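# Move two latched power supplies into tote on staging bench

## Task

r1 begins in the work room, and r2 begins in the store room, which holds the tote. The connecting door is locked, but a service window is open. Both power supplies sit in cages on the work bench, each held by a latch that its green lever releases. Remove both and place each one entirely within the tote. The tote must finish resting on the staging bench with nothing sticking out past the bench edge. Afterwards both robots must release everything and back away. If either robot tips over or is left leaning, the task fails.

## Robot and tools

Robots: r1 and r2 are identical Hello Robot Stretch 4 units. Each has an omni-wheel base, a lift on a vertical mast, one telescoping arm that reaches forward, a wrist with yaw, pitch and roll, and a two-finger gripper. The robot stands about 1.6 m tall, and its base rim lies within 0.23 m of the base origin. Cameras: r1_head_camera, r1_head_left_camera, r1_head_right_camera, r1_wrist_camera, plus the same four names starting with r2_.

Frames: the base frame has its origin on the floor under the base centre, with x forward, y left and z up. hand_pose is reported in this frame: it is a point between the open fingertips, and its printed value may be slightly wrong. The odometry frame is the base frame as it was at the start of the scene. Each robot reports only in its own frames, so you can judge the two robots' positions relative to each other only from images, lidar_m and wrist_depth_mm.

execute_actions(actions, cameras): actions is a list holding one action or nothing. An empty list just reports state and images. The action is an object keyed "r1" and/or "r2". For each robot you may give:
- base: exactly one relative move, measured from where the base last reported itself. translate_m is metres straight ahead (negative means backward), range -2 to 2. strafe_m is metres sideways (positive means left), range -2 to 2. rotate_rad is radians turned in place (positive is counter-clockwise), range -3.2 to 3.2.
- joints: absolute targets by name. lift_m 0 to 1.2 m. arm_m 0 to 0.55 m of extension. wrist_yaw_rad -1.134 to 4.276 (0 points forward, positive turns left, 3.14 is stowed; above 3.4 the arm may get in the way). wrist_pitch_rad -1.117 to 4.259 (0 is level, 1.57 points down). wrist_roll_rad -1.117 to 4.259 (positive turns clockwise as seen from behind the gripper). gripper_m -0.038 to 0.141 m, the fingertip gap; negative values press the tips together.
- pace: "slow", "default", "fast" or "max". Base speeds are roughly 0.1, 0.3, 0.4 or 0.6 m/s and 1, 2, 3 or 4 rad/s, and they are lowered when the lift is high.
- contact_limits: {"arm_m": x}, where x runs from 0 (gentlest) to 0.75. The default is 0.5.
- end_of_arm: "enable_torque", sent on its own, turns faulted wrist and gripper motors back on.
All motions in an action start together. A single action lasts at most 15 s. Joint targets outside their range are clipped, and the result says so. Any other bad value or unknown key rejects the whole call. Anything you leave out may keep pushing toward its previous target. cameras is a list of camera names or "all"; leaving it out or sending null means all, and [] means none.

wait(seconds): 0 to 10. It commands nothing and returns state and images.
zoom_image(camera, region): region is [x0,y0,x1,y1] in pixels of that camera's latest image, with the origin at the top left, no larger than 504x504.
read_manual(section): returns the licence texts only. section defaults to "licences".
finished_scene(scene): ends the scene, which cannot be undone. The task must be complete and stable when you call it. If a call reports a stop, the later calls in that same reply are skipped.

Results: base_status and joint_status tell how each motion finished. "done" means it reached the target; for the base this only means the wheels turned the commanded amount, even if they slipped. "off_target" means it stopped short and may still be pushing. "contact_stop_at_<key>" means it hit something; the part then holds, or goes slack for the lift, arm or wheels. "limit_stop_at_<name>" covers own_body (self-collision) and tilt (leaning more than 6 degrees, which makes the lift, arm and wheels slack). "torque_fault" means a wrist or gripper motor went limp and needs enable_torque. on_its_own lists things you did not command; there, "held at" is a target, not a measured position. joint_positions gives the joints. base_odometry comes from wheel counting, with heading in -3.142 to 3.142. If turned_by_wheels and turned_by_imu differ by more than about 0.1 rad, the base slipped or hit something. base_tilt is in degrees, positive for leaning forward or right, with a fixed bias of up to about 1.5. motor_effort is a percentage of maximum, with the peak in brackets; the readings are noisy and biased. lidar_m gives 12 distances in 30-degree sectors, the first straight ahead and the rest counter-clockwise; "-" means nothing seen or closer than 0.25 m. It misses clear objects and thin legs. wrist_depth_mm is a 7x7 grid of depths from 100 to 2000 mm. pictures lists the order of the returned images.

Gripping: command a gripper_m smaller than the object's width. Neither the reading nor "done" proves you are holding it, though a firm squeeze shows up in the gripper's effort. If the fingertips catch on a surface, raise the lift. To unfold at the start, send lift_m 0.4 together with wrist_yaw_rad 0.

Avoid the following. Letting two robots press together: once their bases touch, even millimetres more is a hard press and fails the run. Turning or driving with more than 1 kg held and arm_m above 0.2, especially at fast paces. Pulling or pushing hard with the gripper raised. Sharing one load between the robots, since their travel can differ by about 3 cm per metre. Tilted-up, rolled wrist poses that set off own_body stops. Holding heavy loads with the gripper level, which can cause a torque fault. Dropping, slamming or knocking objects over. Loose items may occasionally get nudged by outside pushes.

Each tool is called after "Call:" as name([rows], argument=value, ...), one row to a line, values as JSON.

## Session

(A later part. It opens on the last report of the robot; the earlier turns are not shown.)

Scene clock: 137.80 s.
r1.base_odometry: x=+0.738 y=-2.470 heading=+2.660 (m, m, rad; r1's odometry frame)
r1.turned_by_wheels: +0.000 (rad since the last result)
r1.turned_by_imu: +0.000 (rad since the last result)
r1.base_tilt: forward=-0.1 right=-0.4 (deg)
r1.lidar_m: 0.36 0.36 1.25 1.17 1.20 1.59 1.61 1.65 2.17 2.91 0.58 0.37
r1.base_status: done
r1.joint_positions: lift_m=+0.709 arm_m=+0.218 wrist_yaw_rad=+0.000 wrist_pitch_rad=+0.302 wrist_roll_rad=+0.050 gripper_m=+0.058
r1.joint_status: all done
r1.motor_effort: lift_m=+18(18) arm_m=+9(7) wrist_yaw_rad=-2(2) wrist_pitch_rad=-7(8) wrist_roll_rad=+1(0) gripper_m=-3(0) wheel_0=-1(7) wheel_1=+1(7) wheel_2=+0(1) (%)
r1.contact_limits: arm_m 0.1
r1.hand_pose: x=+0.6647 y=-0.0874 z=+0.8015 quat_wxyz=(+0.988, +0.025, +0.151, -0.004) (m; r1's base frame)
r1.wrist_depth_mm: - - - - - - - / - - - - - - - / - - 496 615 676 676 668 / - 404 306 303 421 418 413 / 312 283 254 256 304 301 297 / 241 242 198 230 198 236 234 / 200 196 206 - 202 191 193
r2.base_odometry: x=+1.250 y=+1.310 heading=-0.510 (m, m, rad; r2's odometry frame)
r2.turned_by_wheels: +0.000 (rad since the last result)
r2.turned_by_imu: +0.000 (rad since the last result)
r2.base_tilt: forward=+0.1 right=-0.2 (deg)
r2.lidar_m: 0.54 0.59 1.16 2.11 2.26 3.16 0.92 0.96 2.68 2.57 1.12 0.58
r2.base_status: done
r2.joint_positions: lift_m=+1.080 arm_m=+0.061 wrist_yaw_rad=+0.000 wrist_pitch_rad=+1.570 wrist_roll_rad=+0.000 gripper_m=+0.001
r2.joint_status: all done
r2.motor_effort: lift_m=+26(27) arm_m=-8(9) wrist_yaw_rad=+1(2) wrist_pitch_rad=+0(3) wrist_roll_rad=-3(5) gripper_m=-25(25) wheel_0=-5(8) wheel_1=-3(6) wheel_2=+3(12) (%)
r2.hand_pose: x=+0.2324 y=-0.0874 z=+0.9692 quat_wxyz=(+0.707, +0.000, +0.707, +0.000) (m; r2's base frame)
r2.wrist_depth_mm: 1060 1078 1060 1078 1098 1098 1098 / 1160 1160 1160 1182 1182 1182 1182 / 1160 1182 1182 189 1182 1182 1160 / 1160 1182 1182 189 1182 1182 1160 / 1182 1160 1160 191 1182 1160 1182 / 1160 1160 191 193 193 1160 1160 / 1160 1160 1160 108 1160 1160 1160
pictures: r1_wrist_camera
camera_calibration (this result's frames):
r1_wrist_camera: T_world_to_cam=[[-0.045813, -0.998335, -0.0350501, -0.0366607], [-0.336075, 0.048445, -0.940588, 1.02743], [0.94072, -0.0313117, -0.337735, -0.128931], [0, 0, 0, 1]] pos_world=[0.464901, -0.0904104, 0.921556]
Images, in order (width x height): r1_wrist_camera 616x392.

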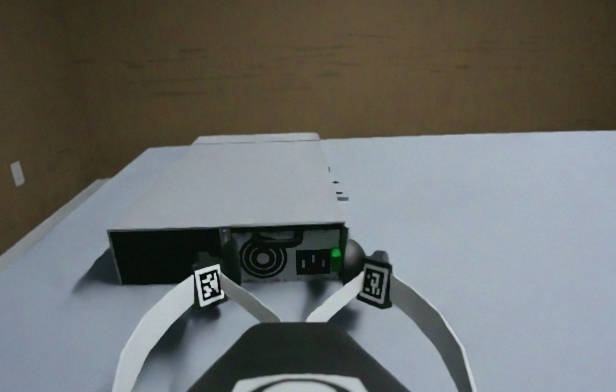

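Call:
execute_actions([
  {"r1":{"joints":{"gripper_m":0.042,"arm_m":0.226},"contact_limits":{"arm_m":0.1},"pace":"slow"},"r2":{"base":{"strafe_m":-0.95},"joints":{"lift_m":0.5},"pace":"fast"}},
], cameras=["r1_wrist_camera"])

Call:
execute_actions([
  {"r1":{"base":{"strafe_m":0.003},"joints":{"arm_m":0.238},"contact_limits":{"arm_m":0.2},"pace":"slow"},"r2":{"base":{"translate_m":-0.6},"pace":"fast"}},
], cameras=["r1_wrist_camera"])

Call:
execute_actions([
  {"r1":{"joints":{"gripper_m":0.025},"pace":"slow"},"r2":{"base":{"translate_m":-0.6},"pace":"fast"}},
], cameras=["r1_wrist_camera"])

Scene clock: 142.27 s.
r1.base_odometry: x=+0.738 y=-2.470 heading=+2.660 (m, m, rad; r1's odometry frame)
r1.turned_by_wheels: +0.000 (rad since the last result)
r1.turned_by_imu: +0.000 (rad since the last result)
r1.base_tilt: forward=-0.1 right=-0.4 (deg)
r1.lidar_m: 0.38 0.39 1.26 1.17 1.20 1.60 1.61 1.67 2.18 2.91 0.56 0.39
r1.base_status: not commanded
r1.joint_positions: lift_m=+0.709 arm_m=+0.224 wrist_yaw_rad=-0.002 wrist_pitch_rad=+0.302 wrist_roll_rad=+0.050 gripper_m=+0.042
r1.joint_status: all done
r1.motor_effort: lift_m=+18(17) arm_m=+9(9) wrist_yaw_rad=+4(4) wrist_pitch_rad=-8(7) wrist_roll_rad=+1(0) gripper_m=-3(6) wheel_0=-1(1) wheel_1=+1(1) wheel_2=+0(0) (%)
r1.contact_limits: arm_m 0.1
r1.hand_pose: x=+0.6705 y=-0.0879 z=+0.8015 quat_wxyz=(+0.988, +0.025, +0.151, -0.005) (m; r1's base frame)
r1.wrist_depth_mm: - - - - - - - / - - - - - - - / - - 492 621 683 661 683 / - 402 303 301 418 418 413 / 312 279 248 250 304 301 296 / 241 243 196 229 198 236 233 / 200 196 206 - 202 192 194
r2.base_odometry: x=+0.786 y=+0.481 heading=-0.510 (m, m, rad; r2's odometry frame)
r2.turned_by_wheels: +0.000 (rad since the last result)
r2.turned_by_imu: -0.001 (rad since the last result)
r2.base_tilt: forward=+0.2 right=-0.2 (deg)
r2.lidar_m: 0.74 0.75 0.83 3.09 1.32 1.02 1.42 2.33 1.70 1.63 1.03 0.78
r2.base_status: done
r2.joint_positions: lift_m=+0.500 arm_m=+0.061 wrist_yaw_rad=+0.000 wrist_pitch_rad=+1.570 wrist_roll_rad=+0.000 gripper_m=+0.001
r2.joint_status: all done
r2.motor_effort: lift_m=+21(23) arm_m=-8(8) wrist_yaw_rad=+1(1) wrist_pitch_rad=+0(1) wrist_roll_rad=-2(5) gripper_m=-25(24) wheel_0=-1(13) wheel_1=+0(12) wheel_2=+0(1) (%)
r2.hand_pose: x=+0.2325 y=-0.0874 z=+0.3896 quat_wxyz=(+0.707, +0.000, +0.707, +0.000) (m; r2's base frame)
r2.wrist_depth_mm: 609 609 609 615 609 609 609 / 609 609 609 615 609 615 609 / 609 603 609 189 615 615 615 / 609 609 609 190 609 609 609 / 615 603 609 190 609 609 609 / 609 609 192 192 192 172 615 / 609 399 399 108 609 609 609
pictures: r1_wrist_camera
camera_calibration (this result's frames):
r1_wrist_camera: T_world_to_cam=[[-0.0476111, -0.998251, -0.0350503, -0.0356742], [-0.335988, 0.0490504, -0.940588, 1.02941], [0.940662, -0.0330059, -0.337735, -0.134567], [0, 0, 0, 1]] pos_world=[0.470754, -0.0905465, 0.921556]
Images, in order (width x height): r1_wrist_camera 616x392.

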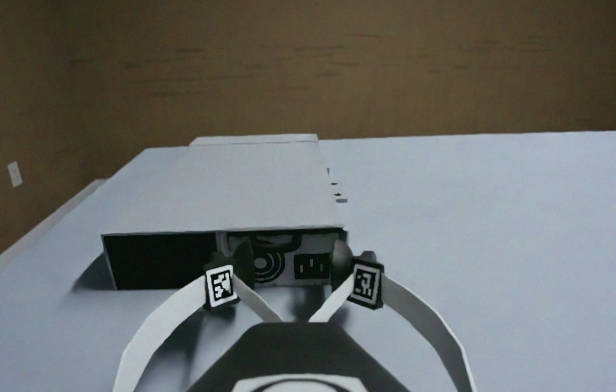

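Scene clock: 145.03 s.
r1.base_odometry: x=+0.737 y=-2.473 heading=+2.660 (m, m, rad; r1's odometry frame)
r1.turned_by_wheels: +0.000 (rad since the last result)
r1.turned_by_imu: +0.000 (rad since the last result)
r1.base_tilt: forward=-0.1 right=-0.4 (deg)
r1.lidar_m: 0.37 0.37 1.25 1.17 1.20 1.63 1.61 1.65 2.19 2.92 0.58 0.38
r1.base_status: done
r1.joint_positions: lift_m=+0.709 arm_m=+0.235 wrist_yaw_rad=-0.006 wrist_pitch_rad=+0.304 wrist_roll_rad=+0.050 gripper_m=+0.042
r1.joint_status: all done
r1.on_its_own: wrist_yaw_rad is at rest, and its effort (+17) is outside its rest range (-13 to +13)
r1.motor_effort: lift_m=+18(18) arm_m=+14(13) wrist_yaw_rad=+17(17) wrist_pitch_rad=-14(13) wrist_roll_rad=+0(1) gripper_m=-3(3) wheel_0=-3(4) wheel_1=+1(6) wheel_2=-4(4) (%)
r1.contact_limits: arm_m 0.2
r1.hand_pose: x=+0.6811 y=-0.0892 z=+0.8010 quat_wxyz=(+0.988, +0.025, +0.151, -0.007) (m; r1's base frame)
r1.wrist_depth_mm: - - - - - - - / - - - - - - - / - - 488 603 668 661 654 / - 399 300 298 418 413 410 / 310 264 243 242 304 300 296 / 241 241 193 231 198 235 231 / 198 196 204 - 200 191 196
r2.base_odometry: x=+0.262 y=+0.774 heading=-0.511 (m, m, rad; r2's odometry frame)
r2.turned_by_wheels: +0.000 (rad since the last result)
r2.turned_by_imu: -0.001 (rad since the last result)
r2.base_tilt: forward=+0.1 right=-0.2 (deg)
r2.lidar_m: 1.35 1.22 1.67 3.10 0.50 0.52 1.52 2.30 1.68 1.61 1.72 1.42
r2.base_status: done
r2.joint_positions: lift_m=+0.500 arm_m=+0.061 wrist_yaw_rad=+0.000 wrist_pitch_rad=+1.570 wrist_roll_rad=+0.000 gripper_m=+0.001
r2.joint_status: not commanded
r2.motor_effort: lift_m=+21(21) arm_m=-8(8) wrist_yaw_rad=+0(1) wrist_pitch_rad=-1(2) wrist_roll_rad=-1(2) gripper_m=-25(25) wheel_0=-4(9) wheel_1=+0(9) wheel_2=+0(15) (%)
r2.hand_pose: x=+0.2325 y=-0.0874 z=+0.3896 quat_wxyz=(+0.707, +0.000, +0.707, +0.000) (m; r2's base frame)
r2.wrist_depth_mm: 609 615 615 615 615 615 615 / 609 615 615 615 615 615 615 / 609 615 609 189 615 609 615 / 609 615 609 189 615 615 615 / 609 603 609 191 609 615 609 / 609 609 191 192 192 609 615 / 603 399 399 108 609 609 609
pictures: r1_wrist_camera
camera_calibration (this result's frames):
r1_wrist_camera: T_world_to_cam=[[-0.0524557, -0.998011, -0.0349768, -0.0332405], [-0.33761, 0.0506858, -0.939921, 1.03322], [0.939823, -0.0374957, -0.339597, -0.143045], [0, 0, 0, 1]] pos_world=[0.48152, -0.0909077, 0.921406]
Images, in order (width x height): r1_wrist_camera 616x392.

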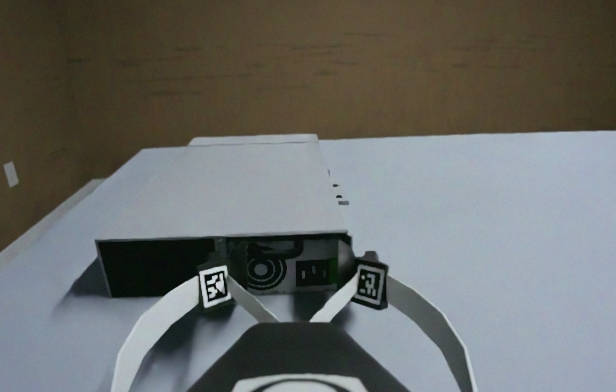

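Scene clock: 147.80 s.
r1.base_odometry: x=+0.737 y=-2.473 heading=+2.660 (m, m, rad; r1's odometry frame)
r1.turned_by_wheels: +0.000 (rad since the last result)
r1.turned_by_imu: +0.000 (rad since the last result)
r1.base_tilt: forward=+0.0 right=-0.4 (deg)
r1.lidar_m: 0.37 0.39 1.24 1.17 1.22 1.58 1.60 1.66 2.18 2.92 0.56 0.40
r1.base_status: not commanded
r1.joint_positions: lift_m=+0.709 arm_m=+0.236 wrist_yaw_rad=-0.003 wrist_pitch_rad=+0.305 wrist_roll_rad=+0.050 gripper_m=+0.025
r1.joint_status: all done
r1.motor_effort: lift_m=+18(18) arm_m=+12(14) wrist_yaw_rad=+8(17) wrist_pitch_rad=-15(14) wrist_roll_rad=+2(0) gripper_m=-11(12) wheel_0=-2(3) wheel_1=+2(2) wheel_2=-4(4) (%)
r1.hand_pose: x=+0.6816 y=-0.0883 z=+0.8009 quat_wxyz=(+0.988, +0.025, +0.152, -0.005) (m; r1's base frame)
r1.wrist_depth_mm: - - - - - - - / - - - - - - - / - - 480 597 661 654 661 / - 402 300 297 415 410 404 / 309 273 242 240 300 297 296 / 241 239 191 229 193 233 230 / 198 195 202 - 201 190 195
r2.base_odometry: x=-0.261 y=+1.067 heading=-0.511 (m, m, rad; r2's odometry frame)
r2.turned_by_wheels: +0.000 (rad since the last result)
r2.turned_by_imu: +0.000 (rad since the last result)
r2.base_tilt: forward=+0.1 right=-0.2 (deg)
r2.lidar_m: 1.86 1.81 0.35 0.33 0.38 0.51 2.32 2.29 1.67 1.60 1.71 2.01
r2.base_status: done
r2.joint_positions: lift_m=+0.500 arm_m=+0.061 wrist_yaw_rad=+0.000 wrist_pitch_rad=+1.570 wrist_roll_rad=+0.000 gripper_m=+0.001
r2.joint_status: not commanded
r2.motor_effort: lift_m=+20(21) arm_m=-7(8) wrist_yaw_rad=-1(0) wrist_pitch_rad=-1(2) wrist_roll_rad=-3(3) gripper_m=-24(25) wheel_0=-3(9) wheel_1=+0(9) wheel_2=+0(15) (%)
r2.hand_pose: x=+0.2325 y=-0.0874 z=+0.3896 quat_wxyz=(+0.707, +0.000, +0.707, +0.000) (m; r2's base frame)
r2.wrist_depth_mm: 615 609 615 609 615 609 609 / 615 609 609 609 609 615 615 / 609 609 609 188 615 609 609 / 615 609 609 190 615 615 609 / 609 609 609 191 609 609 615 / 609 609 191 193 192 615 609 / 603 397 399 108 609 609 609
pictures: r1_wrist_camera
camera_calibration (this result's frames):
r1_wrist_camera: T_world_to_cam=[[-0.0493768, -0.998168, -0.034956, -0.034494], [-0.338181, 0.0496399, -0.939771, 1.03343], [0.939785, -0.0345814, -0.340012, -0.14297], [0, 0, 0, 1]] pos_world=[0.482145, -0.0906744, 0.921373]
Images, in order (width x height): r1_wrist_camera 616x392.

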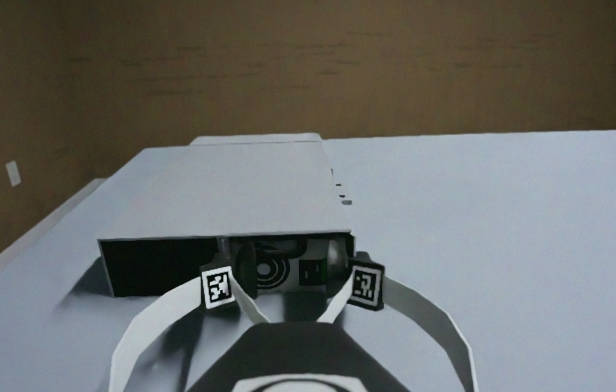

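Call:
execute_actions([
  {"r1":{"joints":{"gripper_m":0.0,"arm_m":0.247,"lift_m":0.707},"contact_limits":{"arm_m":0.3},"pace":"slow"},"r2":{"base":{"translate_m":-0.6},"joints":{"lift_m":1.06},"pace":"fast"}},
], cameras=["r1_wrist_camera"])

Call:
execute_actions([
  {"r1":{"joints":{"gripper_m":-0.037,"arm_m":0.257},"contact_limits":{"arm_m":0.3},"pace":"slow"},"r2":{"base":{"rotate_rad":1.556}}},
], cameras=["r1_wrist_camera","r2_head_camera"])

Call:
zoom_image(camera="r1_wrist_camera", region=[180, 200, 420, 320])

Scene clock: 150.73 s.
r1.base_odometry: x=+0.737 y=-2.473 heading=+2.660 (m, m, rad; r1's odometry frame)
r1.turned_by_wheels: +0.000 (rad since the last result)
r1.turned_by_imu: +0.001 (rad since the last result)
r1.base_tilt: forward=-0.1 right=-0.3 (deg)
r1.lidar_m: 0.37 0.35 1.23 1.17 1.20 1.59 1.60 1.66 2.19 2.93 0.57 0.40
r1.base_status: not commanded
r1.joint_positions: lift_m=+0.707 arm_m=+0.244 wrist_yaw_rad=-0.005 wrist_pitch_rad=+0.307 wrist_roll_rad=+0.050 gripper_m=+0.001
r1.joint_status: all done
r1.motor_effort: lift_m=+17(18) arm_m=+14(18) wrist_yaw_rad=+13(21) wrist_pitch_rad=-21(21) wrist_roll_rad=-1(1) gripper_m=-21(20) wheel_0=+2(2) wheel_1=+3(3) wheel_2=-7(7) (%)
r1.contact_limits: arm_m 0.3
r1.hand_pose: x=+0.6899 y=-0.0888 z=+0.7984 quat_wxyz=(+0.988, +0.025, +0.153, -0.006) (m; r1's base frame)
r1.wrist_depth_mm: - - - - - - - / - - - - - - - / - - 462 580 640 634 634 / - 392 290 289 404 402 397 / 303 256 234 233 296 290 289 / 236 216 203 225 191 228 228 / 194 191 200 - 197 188 192
r2.base_odometry: x=-0.785 y=+1.360 heading=-0.511 (m, m, rad; r2's odometry frame)
r2.turned_by_wheels: +0.000 (rad since the last result)
r2.turned_by_imu: -0.001 (rad since the last result)
r2.base_tilt: forward=+0.1 right=-0.2 (deg)
r2.lidar_m: 0.30 0.54 0.38 0.36 0.37 0.54 1.72 1.83 1.68 1.61 1.68 0.33
r2.base_status: done
r2.joint_positions: lift_m=+1.060 arm_m=+0.061 wrist_yaw_rad=+0.000 wrist_pitch_rad=+1.570 wrist_roll_rad=+0.000 gripper_m=+0.001
r2.joint_status: all done
r2.motor_effort: lift_m=+25(27) arm_m=-8(8) wrist_yaw_rad=+0(0) wrist_pitch_rad=+0(1) wrist_roll_rad=-3(2) gripper_m=-25(26) wheel_0=-4(11) wheel_1=+0(8) wheel_2=+0(16) (%)
r2.hand_pose: x=+0.2325 y=-0.0874 z=+0.9493 quat_wxyz=(+0.707, +0.000, +0.707, +0.000) (m; r2's base frame)
r2.wrist_depth_mm: 1160 1160 1160 1160 1160 1160 1160 / 1160 1160 1160 1160 1160 1160 1138 / 1160 1160 1160 189 1160 1160 1182 / 1160 1160 1160 190 1160 1160 1138 / 1138 1160 1160 190 1160 1160 1160 / 1138 1138 192 192 192 1138 1160 / 1138 1160 1160 108 1160 1138 1138
pictures: r1_wrist_camera
camera_calibration (this result's frames):
r1_wrist_camera: T_world_to_cam=[[-0.0511935, -0.998081, -0.0348401, -0.0334851], [-0.340121, 0.0502246, -0.93904, 1.03469], [0.938987, -0.0362229, -0.342039, -0.149565], [0, 0, 0, 1]] pos_world=[0.490646, -0.0908056, 0.919295]
Images, in order (width x height): r1_wrist_camera 616x392.

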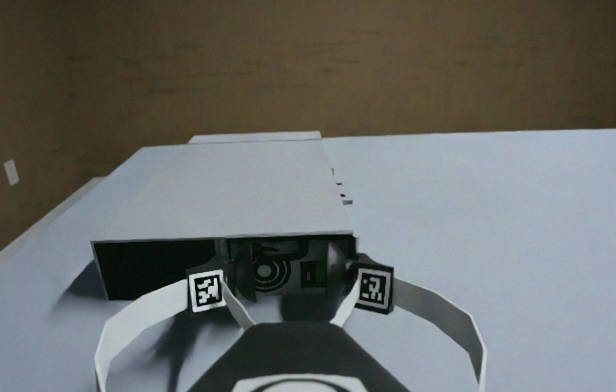

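Scene clock: 153.10 s.
r1.base_odometry: x=+0.737 y=-2.473 heading=+2.660 (m, m, rad; r1's odometry frame)
r1.turned_by_wheels: +0.000 (rad since the last result)
r1.turned_by_imu: +0.000 (rad since the last result)
r1.base_tilt: forward=-0.1 right=-0.4 (deg)
r1.lidar_m: 0.36 0.38 1.23 1.16 1.21 1.60 1.61 1.66 2.18 2.92 0.58 0.39
r1.base_status: not commanded
r1.joint_positions: lift_m=+0.707 arm_m=+0.254 wrist_yaw_rad=-0.006 wrist_pitch_rad=+0.311 wrist_roll_rad=+0.049 gripper_m=-0.036
r1.joint_status: all done
r1.on_its_own: wrist_yaw_rad is at rest, and its effort (+17) is outside its rest range (-13 to +13); wrist_pitch_rad is at rest, and its effort (-33) is outside its rest range (-23 to +23)
r1.motor_effort: lift_m=+18(18) arm_m=+15(21) wrist_yaw_rad=+17(26) wrist_pitch_rad=-33(32) wrist_roll_rad=+1(1) gripper_m=-25(25) wheel_0=+2(3) wheel_1=+4(4) wheel_2=-8(9) (%)
r1.contact_limits: arm_m 0.3
r1.hand_pose: x=+0.6993 y=-0.0892 z=+0.7971 quat_wxyz=(+0.988, +0.025, +0.155, -0.007) (m; r1's base frame)
r1.wrist_depth_mm: - - - - - - - / - - - - - - - / - - 442 559 615 615 603 / 1921 306 278 279 394 392 387 / 296 240 217 224 287 285 282 / 230 170 193 221 184 213 222 / 187 188 196 - 194 185 189
r2.base_odometry: x=-0.785 y=+1.360 heading=+1.044 (m, m, rad; r2's odometry frame)
r2.turned_by_wheels: +1.555 (rad since the last result)
r2.turned_by_imu: +1.569 (rad since the last result)
r2.base_tilt: forward=+0.1 right=-0.2 (deg)
r2.lidar_m: 0.32 0.38 0.52 1.73 1.82 1.68 1.61 1.69 2.24 2.42 0.54 0.34
r2.base_status: done
r2.joint_positions: lift_m=+1.060 arm_m=+0.061 wrist_yaw_rad=+0.000 wrist_pitch_rad=+1.570 wrist_roll_rad=+0.000 gripper_m=+0.001
r2.joint_status: not commanded
r2.motor_effort: lift_m=+25(24) arm_m=-7(7) wrist_yaw_rad=+0(0) wrist_pitch_rad=+0(1) wrist_roll_rad=-1(2) gripper_m=-25(25) wheel_0=-4(8) wheel_1=-3(8) wheel_2=-5(8) (%)
r2.hand_pose: x=+0.2325 y=-0.0874 z=+0.9493 quat_wxyz=(+0.707, +0.000, +0.707, +0.000) (m; r2's base frame)
r2.wrist_depth_mm: 413 413 413 413 413 415 415 / 413 410 410 413 413 413 415 / 878 1138 1138 189 1138 1160 1160 / 1160 1160 1160 189 1160 1160 1138 / 1160 1138 1138 190 1138 1160 1160 / 1160 1138 191 193 192 1160 1138 / 1138 1138 1160 108 1160 1160 1160
pictures: r1_wrist_camera, r2_head_camera
camera_calibration (this result's frames):
r1_wrist_camera: T_world_to_cam=[[-0.0524904, -0.998042, -0.0340113, -0.0331681], [-0.344122, 0.0500498, -0.93759, 1.03832], [0.937456, -0.0375104, -0.346076, -0.154653], [0, 0, 0, 1]] pos_world=[0.500547, -0.0908718, 0.918866]
Images, in order (width x height): r1_wrist_camera 616x392, r2_head_camera 420x560.

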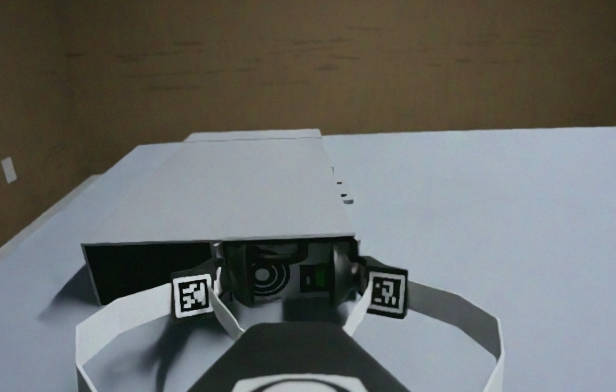

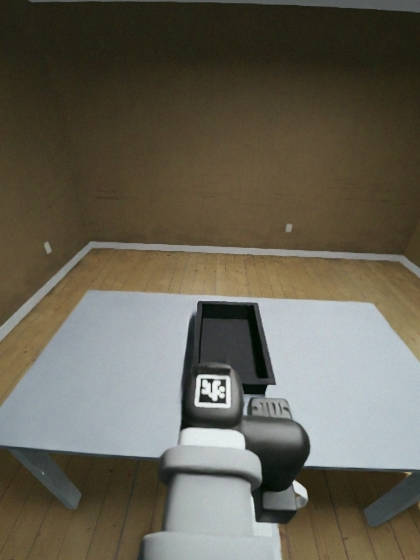

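Region (180, 200, 420, 320) of r1_wrist_camera's 616x392 image, scaled by 2.100.

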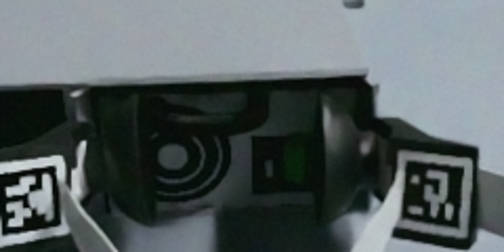

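Call:
execute_actions([
  {"r1":{"joints":{"lift_m":0.701},"pace":"slow"},"r2":{"base":{"translate_m":0.2}}},
], cameras=[])

Call:
execute_actions([
  {"r1":{"joints":{"arm_m":0.243},"pace":"slow"},"r2":{"joints":{"arm_m":0.33,"lift_m":1.1}}},
], cameras=["r1_wrist_camera","r2_wrist_camera"])

Call:
execute_actions([
  {"r1":{"joints":{"arm_m":0.232},"pace":"slow"},"r2":{"joints":{"wrist_roll_rad":1.57},"pace":"slow"}},
], cameras=["r1_wrist_camera","r2_wrist_camera"])

Scene clock: 155.70 s.
r1.base_odometry: x=+0.737 y=-2.473 heading=+2.660 (m, m, rad; r1's odometry frame)
r1.turned_by_wheels: +0.000 (rad since the last result)
r1.turned_by_imu: +0.000 (rad since the last result)
r1.base_tilt: forward=-0.1 right=-0.3 (deg)
r1.lidar_m: 0.36 0.38 1.24 1.16 1.21 1.61 1.60 1.64 2.17 2.94 0.58 0.39
r1.base_status: not commanded
r1.joint_positions: lift_m=+0.701 arm_m=+0.254 wrist_yaw_rad=-0.008 wrist_pitch_rad=+0.306 wrist_roll_rad=+0.049 gripper_m=-0.036
r1.joint_status: all done
r1.on_its_own: wrist_yaw_rad is at rest, and its effort (+21) is outside its rest range (-13 to +13)
r1.motor_effort: lift_m=+15(19) arm_m=+15(15) wrist_yaw_rad=+21(21) wrist_pitch_rad=-17(33) wrist_roll_rad=+1(2) gripper_m=-22(26) wheel_0=+3(2) wheel_1=+4(4) wheel_2=-8(8) (%)
r1.hand_pose: x=+0.6996 y=-0.0895 z=+0.7928 quat_wxyz=(+0.988, +0.025, +0.152, -0.008) (m; r1's base frame)
r1.wrist_depth_mm: - - - - - - - / - - - - - - - / - - 452 569 627 621 627 / 1921 306 278 277 392 389 387 / 296 228 218 224 286 285 281 / 228 171 191 219 182 212 220 / 185 186 194 - 191 182 186
r2.base_odometry: x=-0.684 y=+1.533 heading=+1.044 (m, m, rad; r2's odometry frame)
r2.turned_by_wheels: +0.000 (rad since the last result)
r2.turned_by_imu: +0.002 (rad since the last result)
r2.base_tilt: forward=+0.1 right=-0.2 (deg)
r2.lidar_m: 0.25 0.25 0.25 0.68 1.80 1.89 1.81 1.90 2.58 0.78 0.25 0.25
r2.base_status: done
r2.joint_positions: lift_m=+1.060 arm_m=+0.061 wrist_yaw_rad=+0.000 wrist_pitch_rad=+1.570 wrist_roll_rad=+0.000 gripper_m=+0.001
r2.joint_status: not commanded
r2.motor_effort: lift_m=+25(25) arm_m=-7(8) wrist_yaw_rad=-1(0) wrist_pitch_rad=-1(2) wrist_roll_rad=-3(4) gripper_m=-25(25) wheel_0=+3(8) wheel_1=+2(7) wheel_2=+0(12) (%)
r2.hand_pose: x=+0.2325 y=-0.0874 z=+0.9493 quat_wxyz=(+0.707, +0.000, +0.707, +0.000) (m; r2's base frame)
r2.wrist_depth_mm: 413 384 407 410 404 413 413 / 413 370 410 410 325 413 413 / 410 413 410 189 413 413 413 / 413 413 410 190 413 413 413 / 407 413 410 191 410 413 413 / 1138 410 192 193 192 1160 1160 / 1138 1160 1160 108 1160 1138 1160
pictures: none
No camera images: the call's "cameras" was empty. Leave "cameras" out to get every camera's image.

Scene clock: 157.63 s.
r1.base_odometry: x=+0.737 y=-2.473 heading=+2.660 (m, m, rad; r1's odometry frame)
r1.turned_by_wheels: +0.000 (rad since the last result)
r1.turned_by_imu: +0.000 (rad since the last result)
r1.base_tilt: forward=+0.0 right=-0.3 (deg)
r1.lidar_m: 0.36 0.37 1.22 1.16 1.19 1.62 1.59 1.66 2.19 2.92 0.55 0.39
r1.base_status: not commanded
r1.joint_positions: lift_m=+0.701 arm_m=+0.246 wrist_yaw_rad=+0.005 wrist_pitch_rad=+0.300 wrist_roll_rad=+0.049 gripper_m=-0.036
r1.joint_status: all done
r1.on_its_own: wrist_yaw_rad is at rest, and its effort (-16) is outside its rest range (-13 to +13)
r1.motor_effort: lift_m=+19(19) arm_m=-15(15) wrist_yaw_rad=-16(21) wrist_pitch_rad=-1(16) wrist_roll_rad=+2(2) gripper_m=-33(35) wheel_0=-2(3) wheel_1=+0(4) wheel_2=+5(8) (%)
r1.hand_pose: x=+0.6926 y=-0.0861 z=+0.7941 quat_wxyz=(+0.988, +0.024, +0.149, -0.001) (m; r1's base frame)
r1.wrist_depth_mm: - - - - - - - / - - - - - - - / - - 462 580 647 640 640 / 1983 387 285 281 402 397 394 / 298 252 229 228 291 287 285 / 230 211 195 226 184 213 221 / 189 187 195 - 192 183 187
r2.base_odometry: x=-0.684 y=+1.533 heading=+1.044 (m, m, rad; r2's odometry frame)
r2.turned_by_wheels: +0.000 (rad since the last result)
r2.turned_by_imu: +0.000 (rad since the last result)
r2.base_tilt: forward=+0.1 right=-0.2 (deg)
r2.lidar_m: 0.25 0.25 0.25 1.73 1.79 1.92 1.80 1.90 2.59 0.77 0.25 0.25
r2.base_status: not commanded
r2.joint_positions: lift_m=+1.100 arm_m=+0.329 wrist_yaw_rad=+0.000 wrist_pitch_rad=+1.570 wrist_roll_rad=+0.000 gripper_m=+0.001
r2.joint_status: all done
r2.motor_effort: lift_m=+26(27) arm_m=+8(9) wrist_yaw_rad=-1(1) wrist_pitch_rad=+1(3) wrist_roll_rad=-3(2) gripper_m=-24(26) wheel_0=+3(3) wheel_1=+3(2) wheel_2=+0(1) (%)
r2.hand_pose: x=+0.4999 y=-0.0874 z=+0.9892 quat_wxyz=(+0.708, +0.000, +0.707, +0.000) (m; r2's base frame)
r2.wrist_depth_mm: 449 404 430 449 421 449 449 / 449 449 449 449 449 452 452 / 449 449 449 189 415 452 452 / 449 449 449 190 364 449 449 / 449 445 433 191 362 445 452 / 449 449 191 192 193 445 449 / 445 362 359 108 362 449 449
pictures: r1_wrist_camera, r2_wrist_camera
camera_calibration (this result's frames):
r1_wrist_camera: T_world_to_cam=[[-0.0408235, -0.998573, -0.034425, -0.0383245], [-0.334134, 0.0461139, -0.941397, 1.02884], [0.941641, -0.0269285, -0.33554, -0.159645], [0, 0, 0, 1]] pos_world=[0.492535, -0.0900128, 0.913662]
r2_wrist_camera: T_world_to_cam=[[-0.0354198, -0.999295, 0.0124578, -0.086398], [-0.999367, 0.0353756, -0.00375234, 0.568756], [0.00330899, -0.0125828, -0.999915, 1.2191], [0, 0, 0, 1]] pos_world=[0.561302, -0.0911173, 1.22221]
Images, in order (width x height): r1_wrist_camera 616x392, r2_wrist_camera 616x392.

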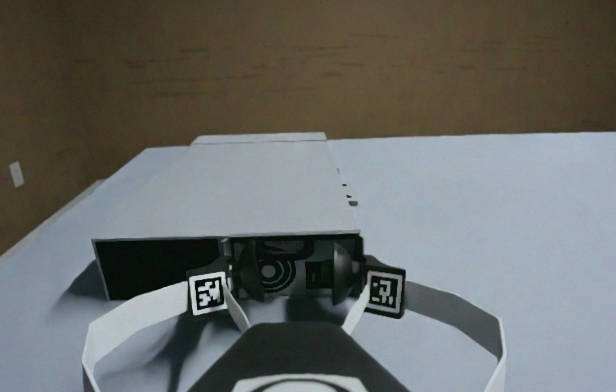

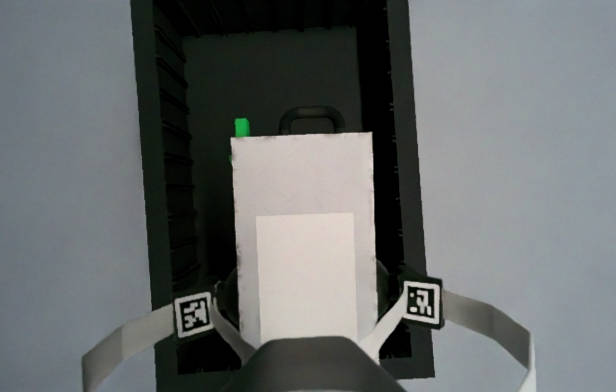

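Scene clock: 159.27 s.
r1.base_odometry: x=+0.737 y=-2.473 heading=+2.660 (m, m, rad; r1's odometry frame)
r1.turned_by_wheels: +0.000 (rad since the last result)
r1.turned_by_imu: +0.000 (rad since the last result)
r1.base_tilt: forward=+0.0 right=-0.4 (deg)
r1.lidar_m: 0.37 0.38 1.23 1.16 1.19 1.62 1.61 1.66 2.16 2.93 0.57 0.40
r1.base_status: not commanded
r1.joint_positions: lift_m=+0.701 arm_m=+0.234 wrist_yaw_rad=+0.002 wrist_pitch_rad=+0.300 wrist_roll_rad=+0.049 gripper_m=-0.036
r1.joint_status: all done
r1.motor_effort: lift_m=+19(19) arm_m=-12(14) wrist_yaw_rad=-7(19) wrist_pitch_rad=+0(1) wrist_roll_rad=+2(3) gripper_m=-34(36) wheel_0=-2(3) wheel_1=+1(0) wheel_2=+3(7) (%)
r1.hand_pose: x=+0.6807 y=-0.0869 z=+0.7941 quat_wxyz=(+0.988, +0.024, +0.149, -0.003) (m; r1's base frame)
r1.wrist_depth_mm: - - - - - - - / - - - - - - - / - - 469 585 647 654 640 / 1983 389 285 282 404 399 397 / 297 267 233 227 291 289 285 / 230 211 182 224 185 213 223 / 193 187 196 - 193 185 187
r2.base_odometry: x=-0.684 y=+1.533 heading=+1.044 (m, m, rad; r2's odometry frame)
r2.turned_by_wheels: +0.000 (rad since the last result)
r2.turned_by_imu: +0.000 (rad since the last result)
r2.base_tilt: forward=+0.1 right=-0.2 (deg)
r2.lidar_m: 0.25 0.25 0.25 1.75 1.81 1.92 1.80 1.88 2.60 0.80 0.25 0.25
r2.base_status: not commanded
r2.joint_positions: lift_m=+1.100 arm_m=+0.329 wrist_yaw_rad=+0.000 wrist_pitch_rad=+1.570 wrist_roll_rad=+1.570 gripper_m=+0.001
r2.joint_status: all done
r2.motor_effort: lift_m=+25(25) arm_m=+8(8) wrist_yaw_rad=+0(1) wrist_pitch_rad=+0(1) wrist_roll_rad=+0(5) gripper_m=-25(27) wheel_0=+3(3) wheel_1=+3(3) wheel_2=-1(1) (%)
r2.hand_pose: x=+0.4999 y=-0.0874 z=+0.9892 quat_wxyz=(+0.501, +0.500, +0.500, -0.499) (m; r2's base frame)
r2.wrist_depth_mm: 449 449 449 449 449 449 1182 / 445 449 449 449 449 449 1205 / 449 449 368 189 362 449 1182 / 384 445 445 190 362 449 691 / 384 445 445 190 362 449 1205 / 397 445 191 193 193 362 1182 / 389 392 404 108 375 449 449
pictures: r1_wrist_camera, r2_wrist_camera
camera_calibration (this result's frames):
r1_wrist_camera: T_world_to_cam=[[-0.0436717, -0.998453, -0.0344206, -0.0376486], [-0.334094, 0.0470656, -0.941364, 1.02491], [0.941527, -0.0296112, -0.335633, -0.148609], [0, 0, 0, 1]] pos_world=[0.480693, -0.0902289, 0.91364]
r2_wrist_camera: T_world_to_cam=[[-0.99936, 0.0339355, 0.0113317, 0.486875], [0.0339091, 0.999422, -0.00251289, 0.135306], [-0.0114104, -0.00212703, -0.999933, 1.22739], [0, 0, 0, 1]] pos_world=[0.49598, -0.149139, 1.22213]
Images, in order (width x height): r1_wrist_camera 616x392, r2_wrist_camera 616x392.

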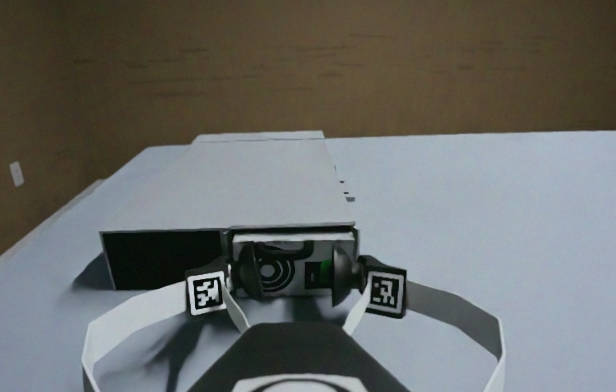

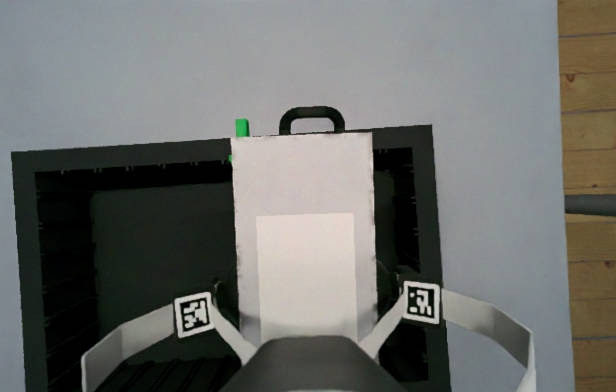

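Call:
execute_actions([
  {"r1":{"joints":{"arm_m":0.02},"pace":"slow"},"r2":{"base":{"strafe_m":0.04},"joints":{"arm_m":0.48,"wrist_roll_rad":1.545,"lift_m":1.0},"pace":"slow"}},
], cameras=["r1_wrist_camera","r2_wrist_camera","r2_head_left_camera"])

Scene clock: 163.23 s.
r1.base_odometry: x=+0.737 y=-2.473 heading=+2.660 (m, m, rad; r1's odometry frame)
r1.turned_by_wheels: +0.000 (rad since the last result)
r1.turned_by_imu: +0.000 (rad since the last result)
r1.base_tilt: forward=-0.1 right=-0.4 (deg)
r1.lidar_m: 0.37 0.37 1.23 1.16 1.19 1.60 1.61 1.67 2.19 2.93 0.57 0.43
r1.base_status: not commanded
r1.joint_positions: lift_m=+0.701 arm_m=+0.022 wrist_yaw_rad=+0.000 wrist_pitch_rad=+0.302 wrist_roll_rad=+0.049 gripper_m=-0.036
r1.joint_status: all done
r1.motor_effort: lift_m=+19(19) arm_m=-10(13) wrist_yaw_rad=-4(9) wrist_pitch_rad=-6(6) wrist_roll_rad=+5(3) gripper_m=-31(32) wheel_0=-2(2) wheel_1=+1(1) wheel_2=+2(3) (%)
r1.hand_pose: x=+0.4681 y=-0.0873 z=+0.7935 quat_wxyz=(+0.988, +0.024, +0.150, -0.004) (m; r1's base frame)
r1.wrist_depth_mm: - - - - - - - / - - - - - - - / - - 544 591 654 647 647 / 1921 421 387 319 407 402 399 / 300 298 229 229 294 290 285 / 231 168 180 229 182 216 223 / 188 189 197 - 194 184 188
r2.base_odometry: x=-0.719 y=+1.553 heading=+1.044 (m, m, rad; r2's odometry frame)
r2.turned_by_wheels: +0.000 (rad since the last result)
r2.turned_by_imu: +0.001 (rad since the last result)
r2.base_tilt: forward=+0.2 right=-0.2 (deg)
r2.lidar_m: 0.25 0.25 0.26 1.69 1.76 1.90 1.79 1.89 2.59 0.81 0.26 0.25
r2.base_status: done
r2.joint_positions: lift_m=+1.000 arm_m=+0.479 wrist_yaw_rad=+0.000 wrist_pitch_rad=+1.570 wrist_roll_rad=+1.545 gripper_m=+0.001
r2.joint_status: all done
r2.motor_effort: lift_m=+20(24) arm_m=+8(10) wrist_yaw_rad=-1(1) wrist_pitch_rad=+0(1) wrist_roll_rad=-2(3) gripper_m=-23(24) wheel_0=-5(8) wheel_1=+3(6) wheel_2=+0(1) (%)
r2.hand_pose: x=+0.6497 y=-0.0874 z=+0.8897 quat_wxyz=(+0.507, +0.494, +0.506, -0.493) (m; r2's base frame)
r2.wrist_depth_mm: 349 349 349 351 349 349 351 / 349 263 265 263 263 267 279 / 349 281 342 189 345 347 347 / 349 276 347 190 347 349 349 / 349 297 347 190 347 345 347 / 349 270 192 192 192 347 347 / 349 262 317 108 329 306 319
pictures: r1_wrist_camera, r2_head_left_camera, r2_wrist_camera
camera_calibration (this result's frames):
r1_wrist_camera: T_world_to_cam=[[-0.0453669, -0.99838, -0.0343343, -0.0466706], [-0.335787, 0.0476101, -0.940734, 0.953747], [0.940845, -0.0311492, -0.337403, 0.0529887], [0, 0, 0, 1]] pos_world=[0.268284, -0.0903525, 0.913498]
r2_wrist_camera: T_world_to_cam=[[-0.999884, 0.00979732, 0.011688, 0.635693], [0.00976821, 0.999949, -0.00254469, 0.145733], [-0.0117124, -0.00243022, -0.999928, 1.12973], [0, 0, 0, 1]] pos_world=[0.647427, -0.149209, 1.12259]
Images, in order (width x height): r1_wrist_camera 616x392, r2_head_left_camera 420x672, r2_wrist_camera 616x392.

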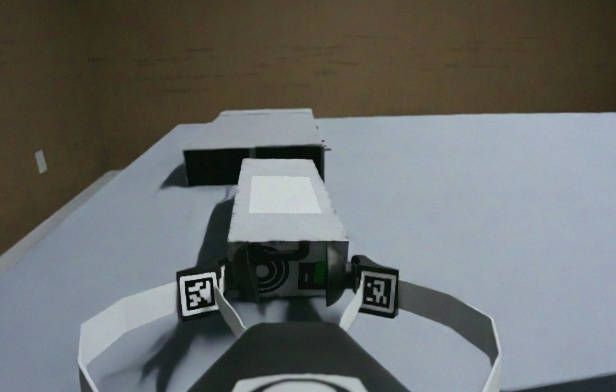

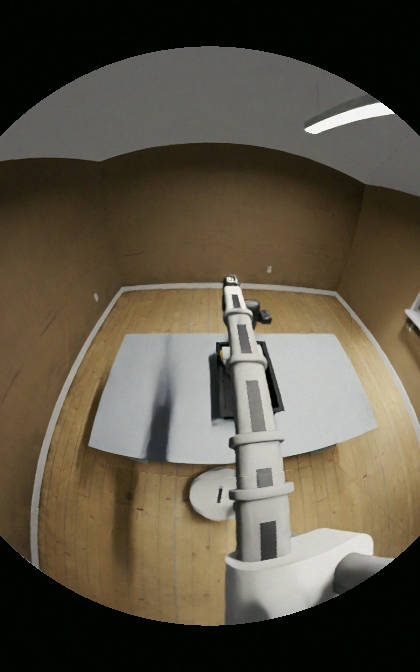

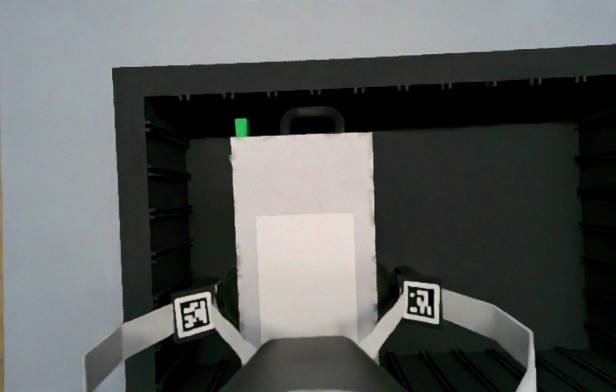

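Call:
execute_actions([
  {"r1":{"base":{"translate_m":-0.03},"joints":{"gripper_m":0.12}},"r2":{"base":{"strafe_m":-0.015},"pace":"slow"}},
], cameras=[])

Call:
execute_actions([
  {"r1":{"joints":{"lift_m":0.97},"pace":"fast"},"r2":{"joints":{"lift_m":0.95},"pace":"slow"}},
], cameras=["r2_wrist_camera","r2_head_camera"])

Scene clock: 166.03 s.
r1.base_odometry: x=+0.764 y=-2.487 heading=+2.660 (m, m, rad; r1's odometry frame)
r1.turned_by_wheels: +0.000 (rad since the last result)
r1.turned_by_imu: +0.000 (rad since the last result)
r1.base_tilt: forward=-0.1 right=-0.4 (deg)
r1.lidar_m: 0.39 0.43 1.23 1.16 1.21 1.61 1.57 1.62 2.14 2.94 0.62 0.48
r1.base_status: done
r1.joint_positions: lift_m=+0.701 arm_m=+0.022 wrist_yaw_rad=+0.000 wrist_pitch_rad=+0.302 wrist_roll_rad=+0.050 gripper_m=+0.120
r1.joint_status: all done
r1.motor_effort: lift_m=+19(19) arm_m=-9(10) wrist_yaw_rad=-2(3) wrist_pitch_rad=-6(7) wrist_roll_rad=-1(2) gripper_m=+1(33) wheel_0=+0(6) wheel_1=+2(1) wheel_2=-1(8) (%)
r1.hand_pose: x=+0.4679 y=-0.0875 z=+0.7936 quat_wxyz=(+0.988, +0.025, +0.150, -0.004) (m; r1's base frame)
r1.wrist_depth_mm: - - - - - - - / - - - - - - - / - - 539 585 654 647 640 / 1921 421 384 324 404 402 394 / 300 298 253 249 278 289 286 / 232 222 213 220 211 224 222 / 191 189 196 - 198 201 208
r2.base_odometry: x=-0.706 y=+1.546 heading=+1.044 (m, m, rad; r2's odometry frame)
r2.turned_by_wheels: +0.000 (rad since the last result)
r2.turned_by_imu: +0.001 (rad since the last result)
r2.base_tilt: forward=+0.1 right=-0.2 (deg)
r2.lidar_m: 0.25 0.25 0.25 1.71 1.80 1.89 1.80 1.89 2.62 0.79 0.25 0.25
r2.base_status: done
r2.joint_positions: lift_m=+1.000 arm_m=+0.479 wrist_yaw_rad=+0.000 wrist_pitch_rad=+1.570 wrist_roll_rad=+1.545 gripper_m=+0.001
r2.joint_status: not commanded
r2.motor_effort: lift_m=+20(20) arm_m=+8(9) wrist_yaw_rad=-1(1) wrist_pitch_rad=-1(0) wrist_roll_rad=-1(2) gripper_m=-25(25) wheel_0=+3(8) wheel_1=-3(6) wheel_2=+0(2) (%)
r2.hand_pose: x=+0.6497 y=-0.0874 z=+0.8897 quat_wxyz=(+0.507, +0.494, +0.506, -0.493) (m; r2's base frame)
r2.wrist_depth_mm: 349 349 349 349 351 349 351 / 349 349 349 263 263 263 263 / 349 272 291 189 347 347 347 / 349 278 347 190 347 347 347 / 349 297 347 191 347 347 349 / 347 271 191 192 192 347 349 / 349 263 338 108 347 336 340
pictures: none
No camera images: the call's "cameras" was empty. Leave "cameras" out to get every camera's image.

Scene clock: 167.80 s.
r1.base_odometry: x=+0.764 y=-2.487 heading=+2.660 (m, m, rad; r1's odometry frame)
r1.turned_by_wheels: +0.000 (rad since the last result)
r1.turned_by_imu: +0.000 (rad since the last result)
r1.base_tilt: forward=-0.1 right=-0.3 (deg)
r1.lidar_m: 0.39 0.42 1.25 1.15 1.21 1.60 1.58 1.63 2.16 2.91 0.63 0.42
r1.base_status: not commanded
r1.joint_positions: lift_m=+0.970 arm_m=+0.022 wrist_yaw_rad=+0.000 wrist_pitch_rad=+0.302 wrist_roll_rad=+0.050 gripper_m=+0.120
r1.joint_status: all done
r1.motor_effort: lift_m=+22(24) arm_m=-9(9) wrist_yaw_rad=-1(1) wrist_pitch_rad=-7(6) wrist_roll_rad=-1(0) gripper_m=+1(1) wheel_0=+0(0) wheel_1=+2(2) wheel_2=-1(1) (%)
r1.hand_pose: x=+0.4679 y=-0.0874 z=+1.0623 quat_wxyz=(+0.988, +0.025, +0.150, -0.004) (m; r1's base frame)
r1.wrist_depth_mm: - - - - - - - / - - - - - - - / - - - - - - - / - - - - - - - / - - 788 778 768 809 778 / 1756 1618 574 574 591 621 615 / 1499 569 544 - 535 512 517
r2.base_odometry: x=-0.706 y=+1.546 heading=+1.044 (m, m, rad; r2's odometry frame)
r2.turned_by_wheels: +0.000 (rad since the last result)
r2.turned_by_imu: +0.000 (rad since the last result)
r2.base_tilt: forward=+0.1 right=-0.1 (deg)
r2.lidar_m: 0.25 0.25 0.25 1.71 1.78 1.87 1.80 1.90 2.55 0.78 0.26 0.25
r2.base_status: not commanded
r2.joint_positions: lift_m=+0.950 arm_m=+0.479 wrist_yaw_rad=+0.000 wrist_pitch_rad=+1.570 wrist_roll_rad=+1.545 gripper_m=+0.001
r2.joint_status: all done
r2.motor_effort: lift_m=+20(20) arm_m=+8(8) wrist_yaw_rad=+0(1) wrist_pitch_rad=+0(0) wrist_roll_rad=-4(4) gripper_m=-25(26) wheel_0=+3(3) wheel_1=-3(3) wheel_2=+0(0) (%)
r2.hand_pose: x=+0.6497 y=-0.0874 z=+0.8397 quat_wxyz=(+0.507, +0.494, +0.506, -0.493) (m; r2's base frame)
r2.wrist_depth_mm: 300 300 300 300 301 301 300 / 300 212 213 212 213 216 223 / 300 242 293 189 297 298 298 / 300 238 298 190 297 298 298 / 300 236 297 191 298 298 297 / 300 213 192 192 192 298 298 / 300 216 298 108 298 298 298
pictures: r2_head_camera, r2_wrist_camera
camera_calibration (this result's frames):
r2_wrist_camera: T_world_to_cam=[[-0.999884, 0.00979732, 0.011688, 0.636284], [0.00976822, 0.999949, -0.00254469, 0.145606], [-0.0117124, -0.00243022, -0.999928, 1.07972], [0, 0, 0, 1]] pos_world=[0.647434, -0.149209, 1.07258]
Images, in order (width x height): r2_head_camera 420x560, r2_wrist_camera 616x392.

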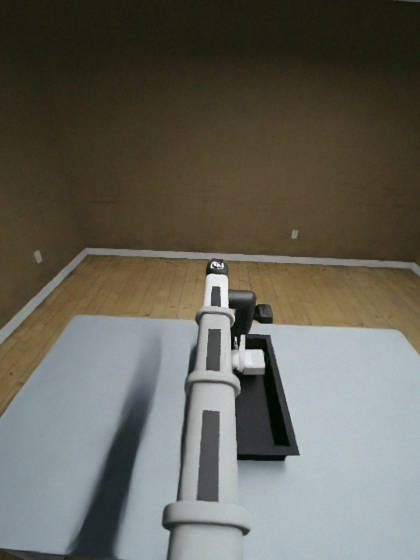

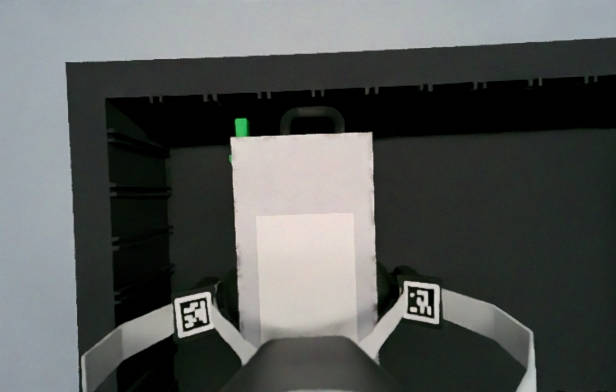

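Call:
execute_actions([
  {"r1":{"joints":{"arm_m":0.41,"wrist_pitch_rad":1.54,"wrist_roll_rad":0},"pace":"fast"},"r2":{"joints":{"lift_m":0.9,"arm_m":0.47},"pace":"slow"}},
], cameras=["r2_wrist_camera","r1_wrist_camera"])

Scene clock: 170.50 s.
r1.base_odometry: x=+0.764 y=-2.487 heading=+2.660 (m, m, rad; r1's odometry frame)
r1.turned_by_wheels: +0.000 (rad since the last result)
r1.turned_by_imu: +0.000 (rad since the last result)
r1.base_tilt: forward=-0.1 right=-0.4 (deg)
r1.lidar_m: 0.38 0.42 1.24 1.18 1.20 1.62 1.58 1.64 2.15 2.94 0.60 0.43
r1.base_status: not commanded
r1.joint_positions: lift_m=+0.970 arm_m=+0.408 wrist_yaw_rad=+0.000 wrist_pitch_rad=+1.540 wrist_roll_rad=+0.000 gripper_m=+0.120
r1.joint_status: all done
r1.motor_effort: lift_m=+22(22) arm_m=+9(9) wrist_yaw_rad=-2(0) wrist_pitch_rad=+0(4) wrist_roll_rad=+0(4) gripper_m=-1(0) wheel_0=+0(0) wheel_1=+2(2) wheel_2=+0(1) (%)
r1.hand_pose: x=+0.5882 y=-0.0874 z=+0.8597 quat_wxyz=(+0.718, +0.000, +0.696, +0.000) (m; r1's base frame)
r1.wrist_depth_mm: 306 267 268 271 320 324 329 / 309 310 314 317 320 324 330 / 309 314 315 298 324 327 330 / 314 314 315 282 327 330 336 / 314 315 281 282 325 330 334 / 317 315 283 282 327 334 336 / 317 319 324 - 330 336 338
r2.base_odometry: x=-0.706 y=+1.546 heading=+1.044 (m, m, rad; r2's odometry frame)
r2.turned_by_wheels: +0.000 (rad since the last result)
r2.turned_by_imu: +0.001 (rad since the last result)
r2.base_tilt: forward=+0.2 right=-0.2 (deg)
r2.lidar_m: 0.25 0.25 0.25 1.71 1.78 1.91 1.81 1.89 2.59 0.78 0.26 0.25
r2.base_status: not commanded
r2.joint_positions: lift_m=+0.900 arm_m=+0.471 wrist_yaw_rad=+0.000 wrist_pitch_rad=+1.570 wrist_roll_rad=+1.545 gripper_m=+0.001
r2.joint_status: all done
r2.motor_effort: lift_m=+20(19) arm_m=-8(9) wrist_yaw_rad=-1(1) wrist_pitch_rad=-1(1) wrist_roll_rad=-3(2) gripper_m=-24(25) wheel_0=+3(3) wheel_1=-3(3) wheel_2=+0(0) (%)
r2.hand_pose: x=+0.6425 y=-0.0874 z=+0.7897 quat_wxyz=(+0.507, +0.494, +0.506, -0.493) (m; r2's base frame)
r2.wrist_depth_mm: 163 162 163 163 163 163 163 / 166 190 195 200 208 216 225 / 172 248 248 189 249 248 249 / 170 249 248 190 249 248 249 / 169 248 249 190 248 248 249 / 168 218 191 192 192 249 249 / 167 229 248 108 249 249 248
pictures: r1_wrist_camera, r2_wrist_camera
camera_calibration (this result's frames):
r1_wrist_camera: T_world_to_cam=[[0.00157759, -0.999438, 0.0334882, -0.125056], [-0.999951, -0.0012481, 0.00985761, 0.625516], [-0.00981027, -0.0335021, -0.99939, 1.09041], [0, 0, 0, 1]] pos_world=[0.63638, -0.0876734, 1.08777]
r2_wrist_camera: T_world_to_cam=[[-0.999882, 0.00979838, 0.0118077, 0.629562], [0.00976897, 0.999949, -0.00254588, 0.14555], [-0.0118321, -0.00243023, -0.999927, 1.02971], [0, 0, 0, 1]] pos_world=[0.64025, -0.149209, 1.02258]
Images, in order (width x height): r1_wrist_camera 616x392, r2_wrist_camera 616x392.

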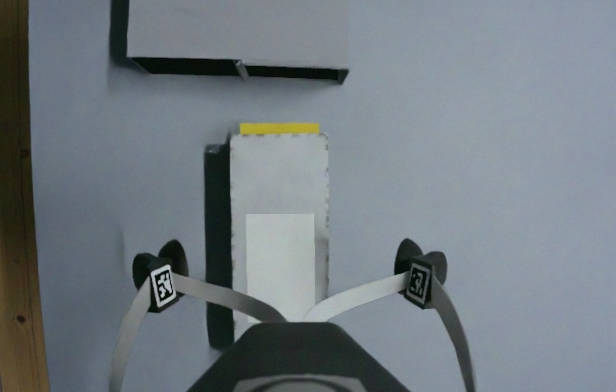

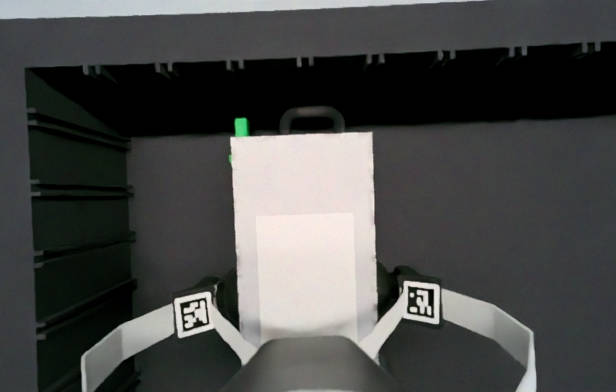

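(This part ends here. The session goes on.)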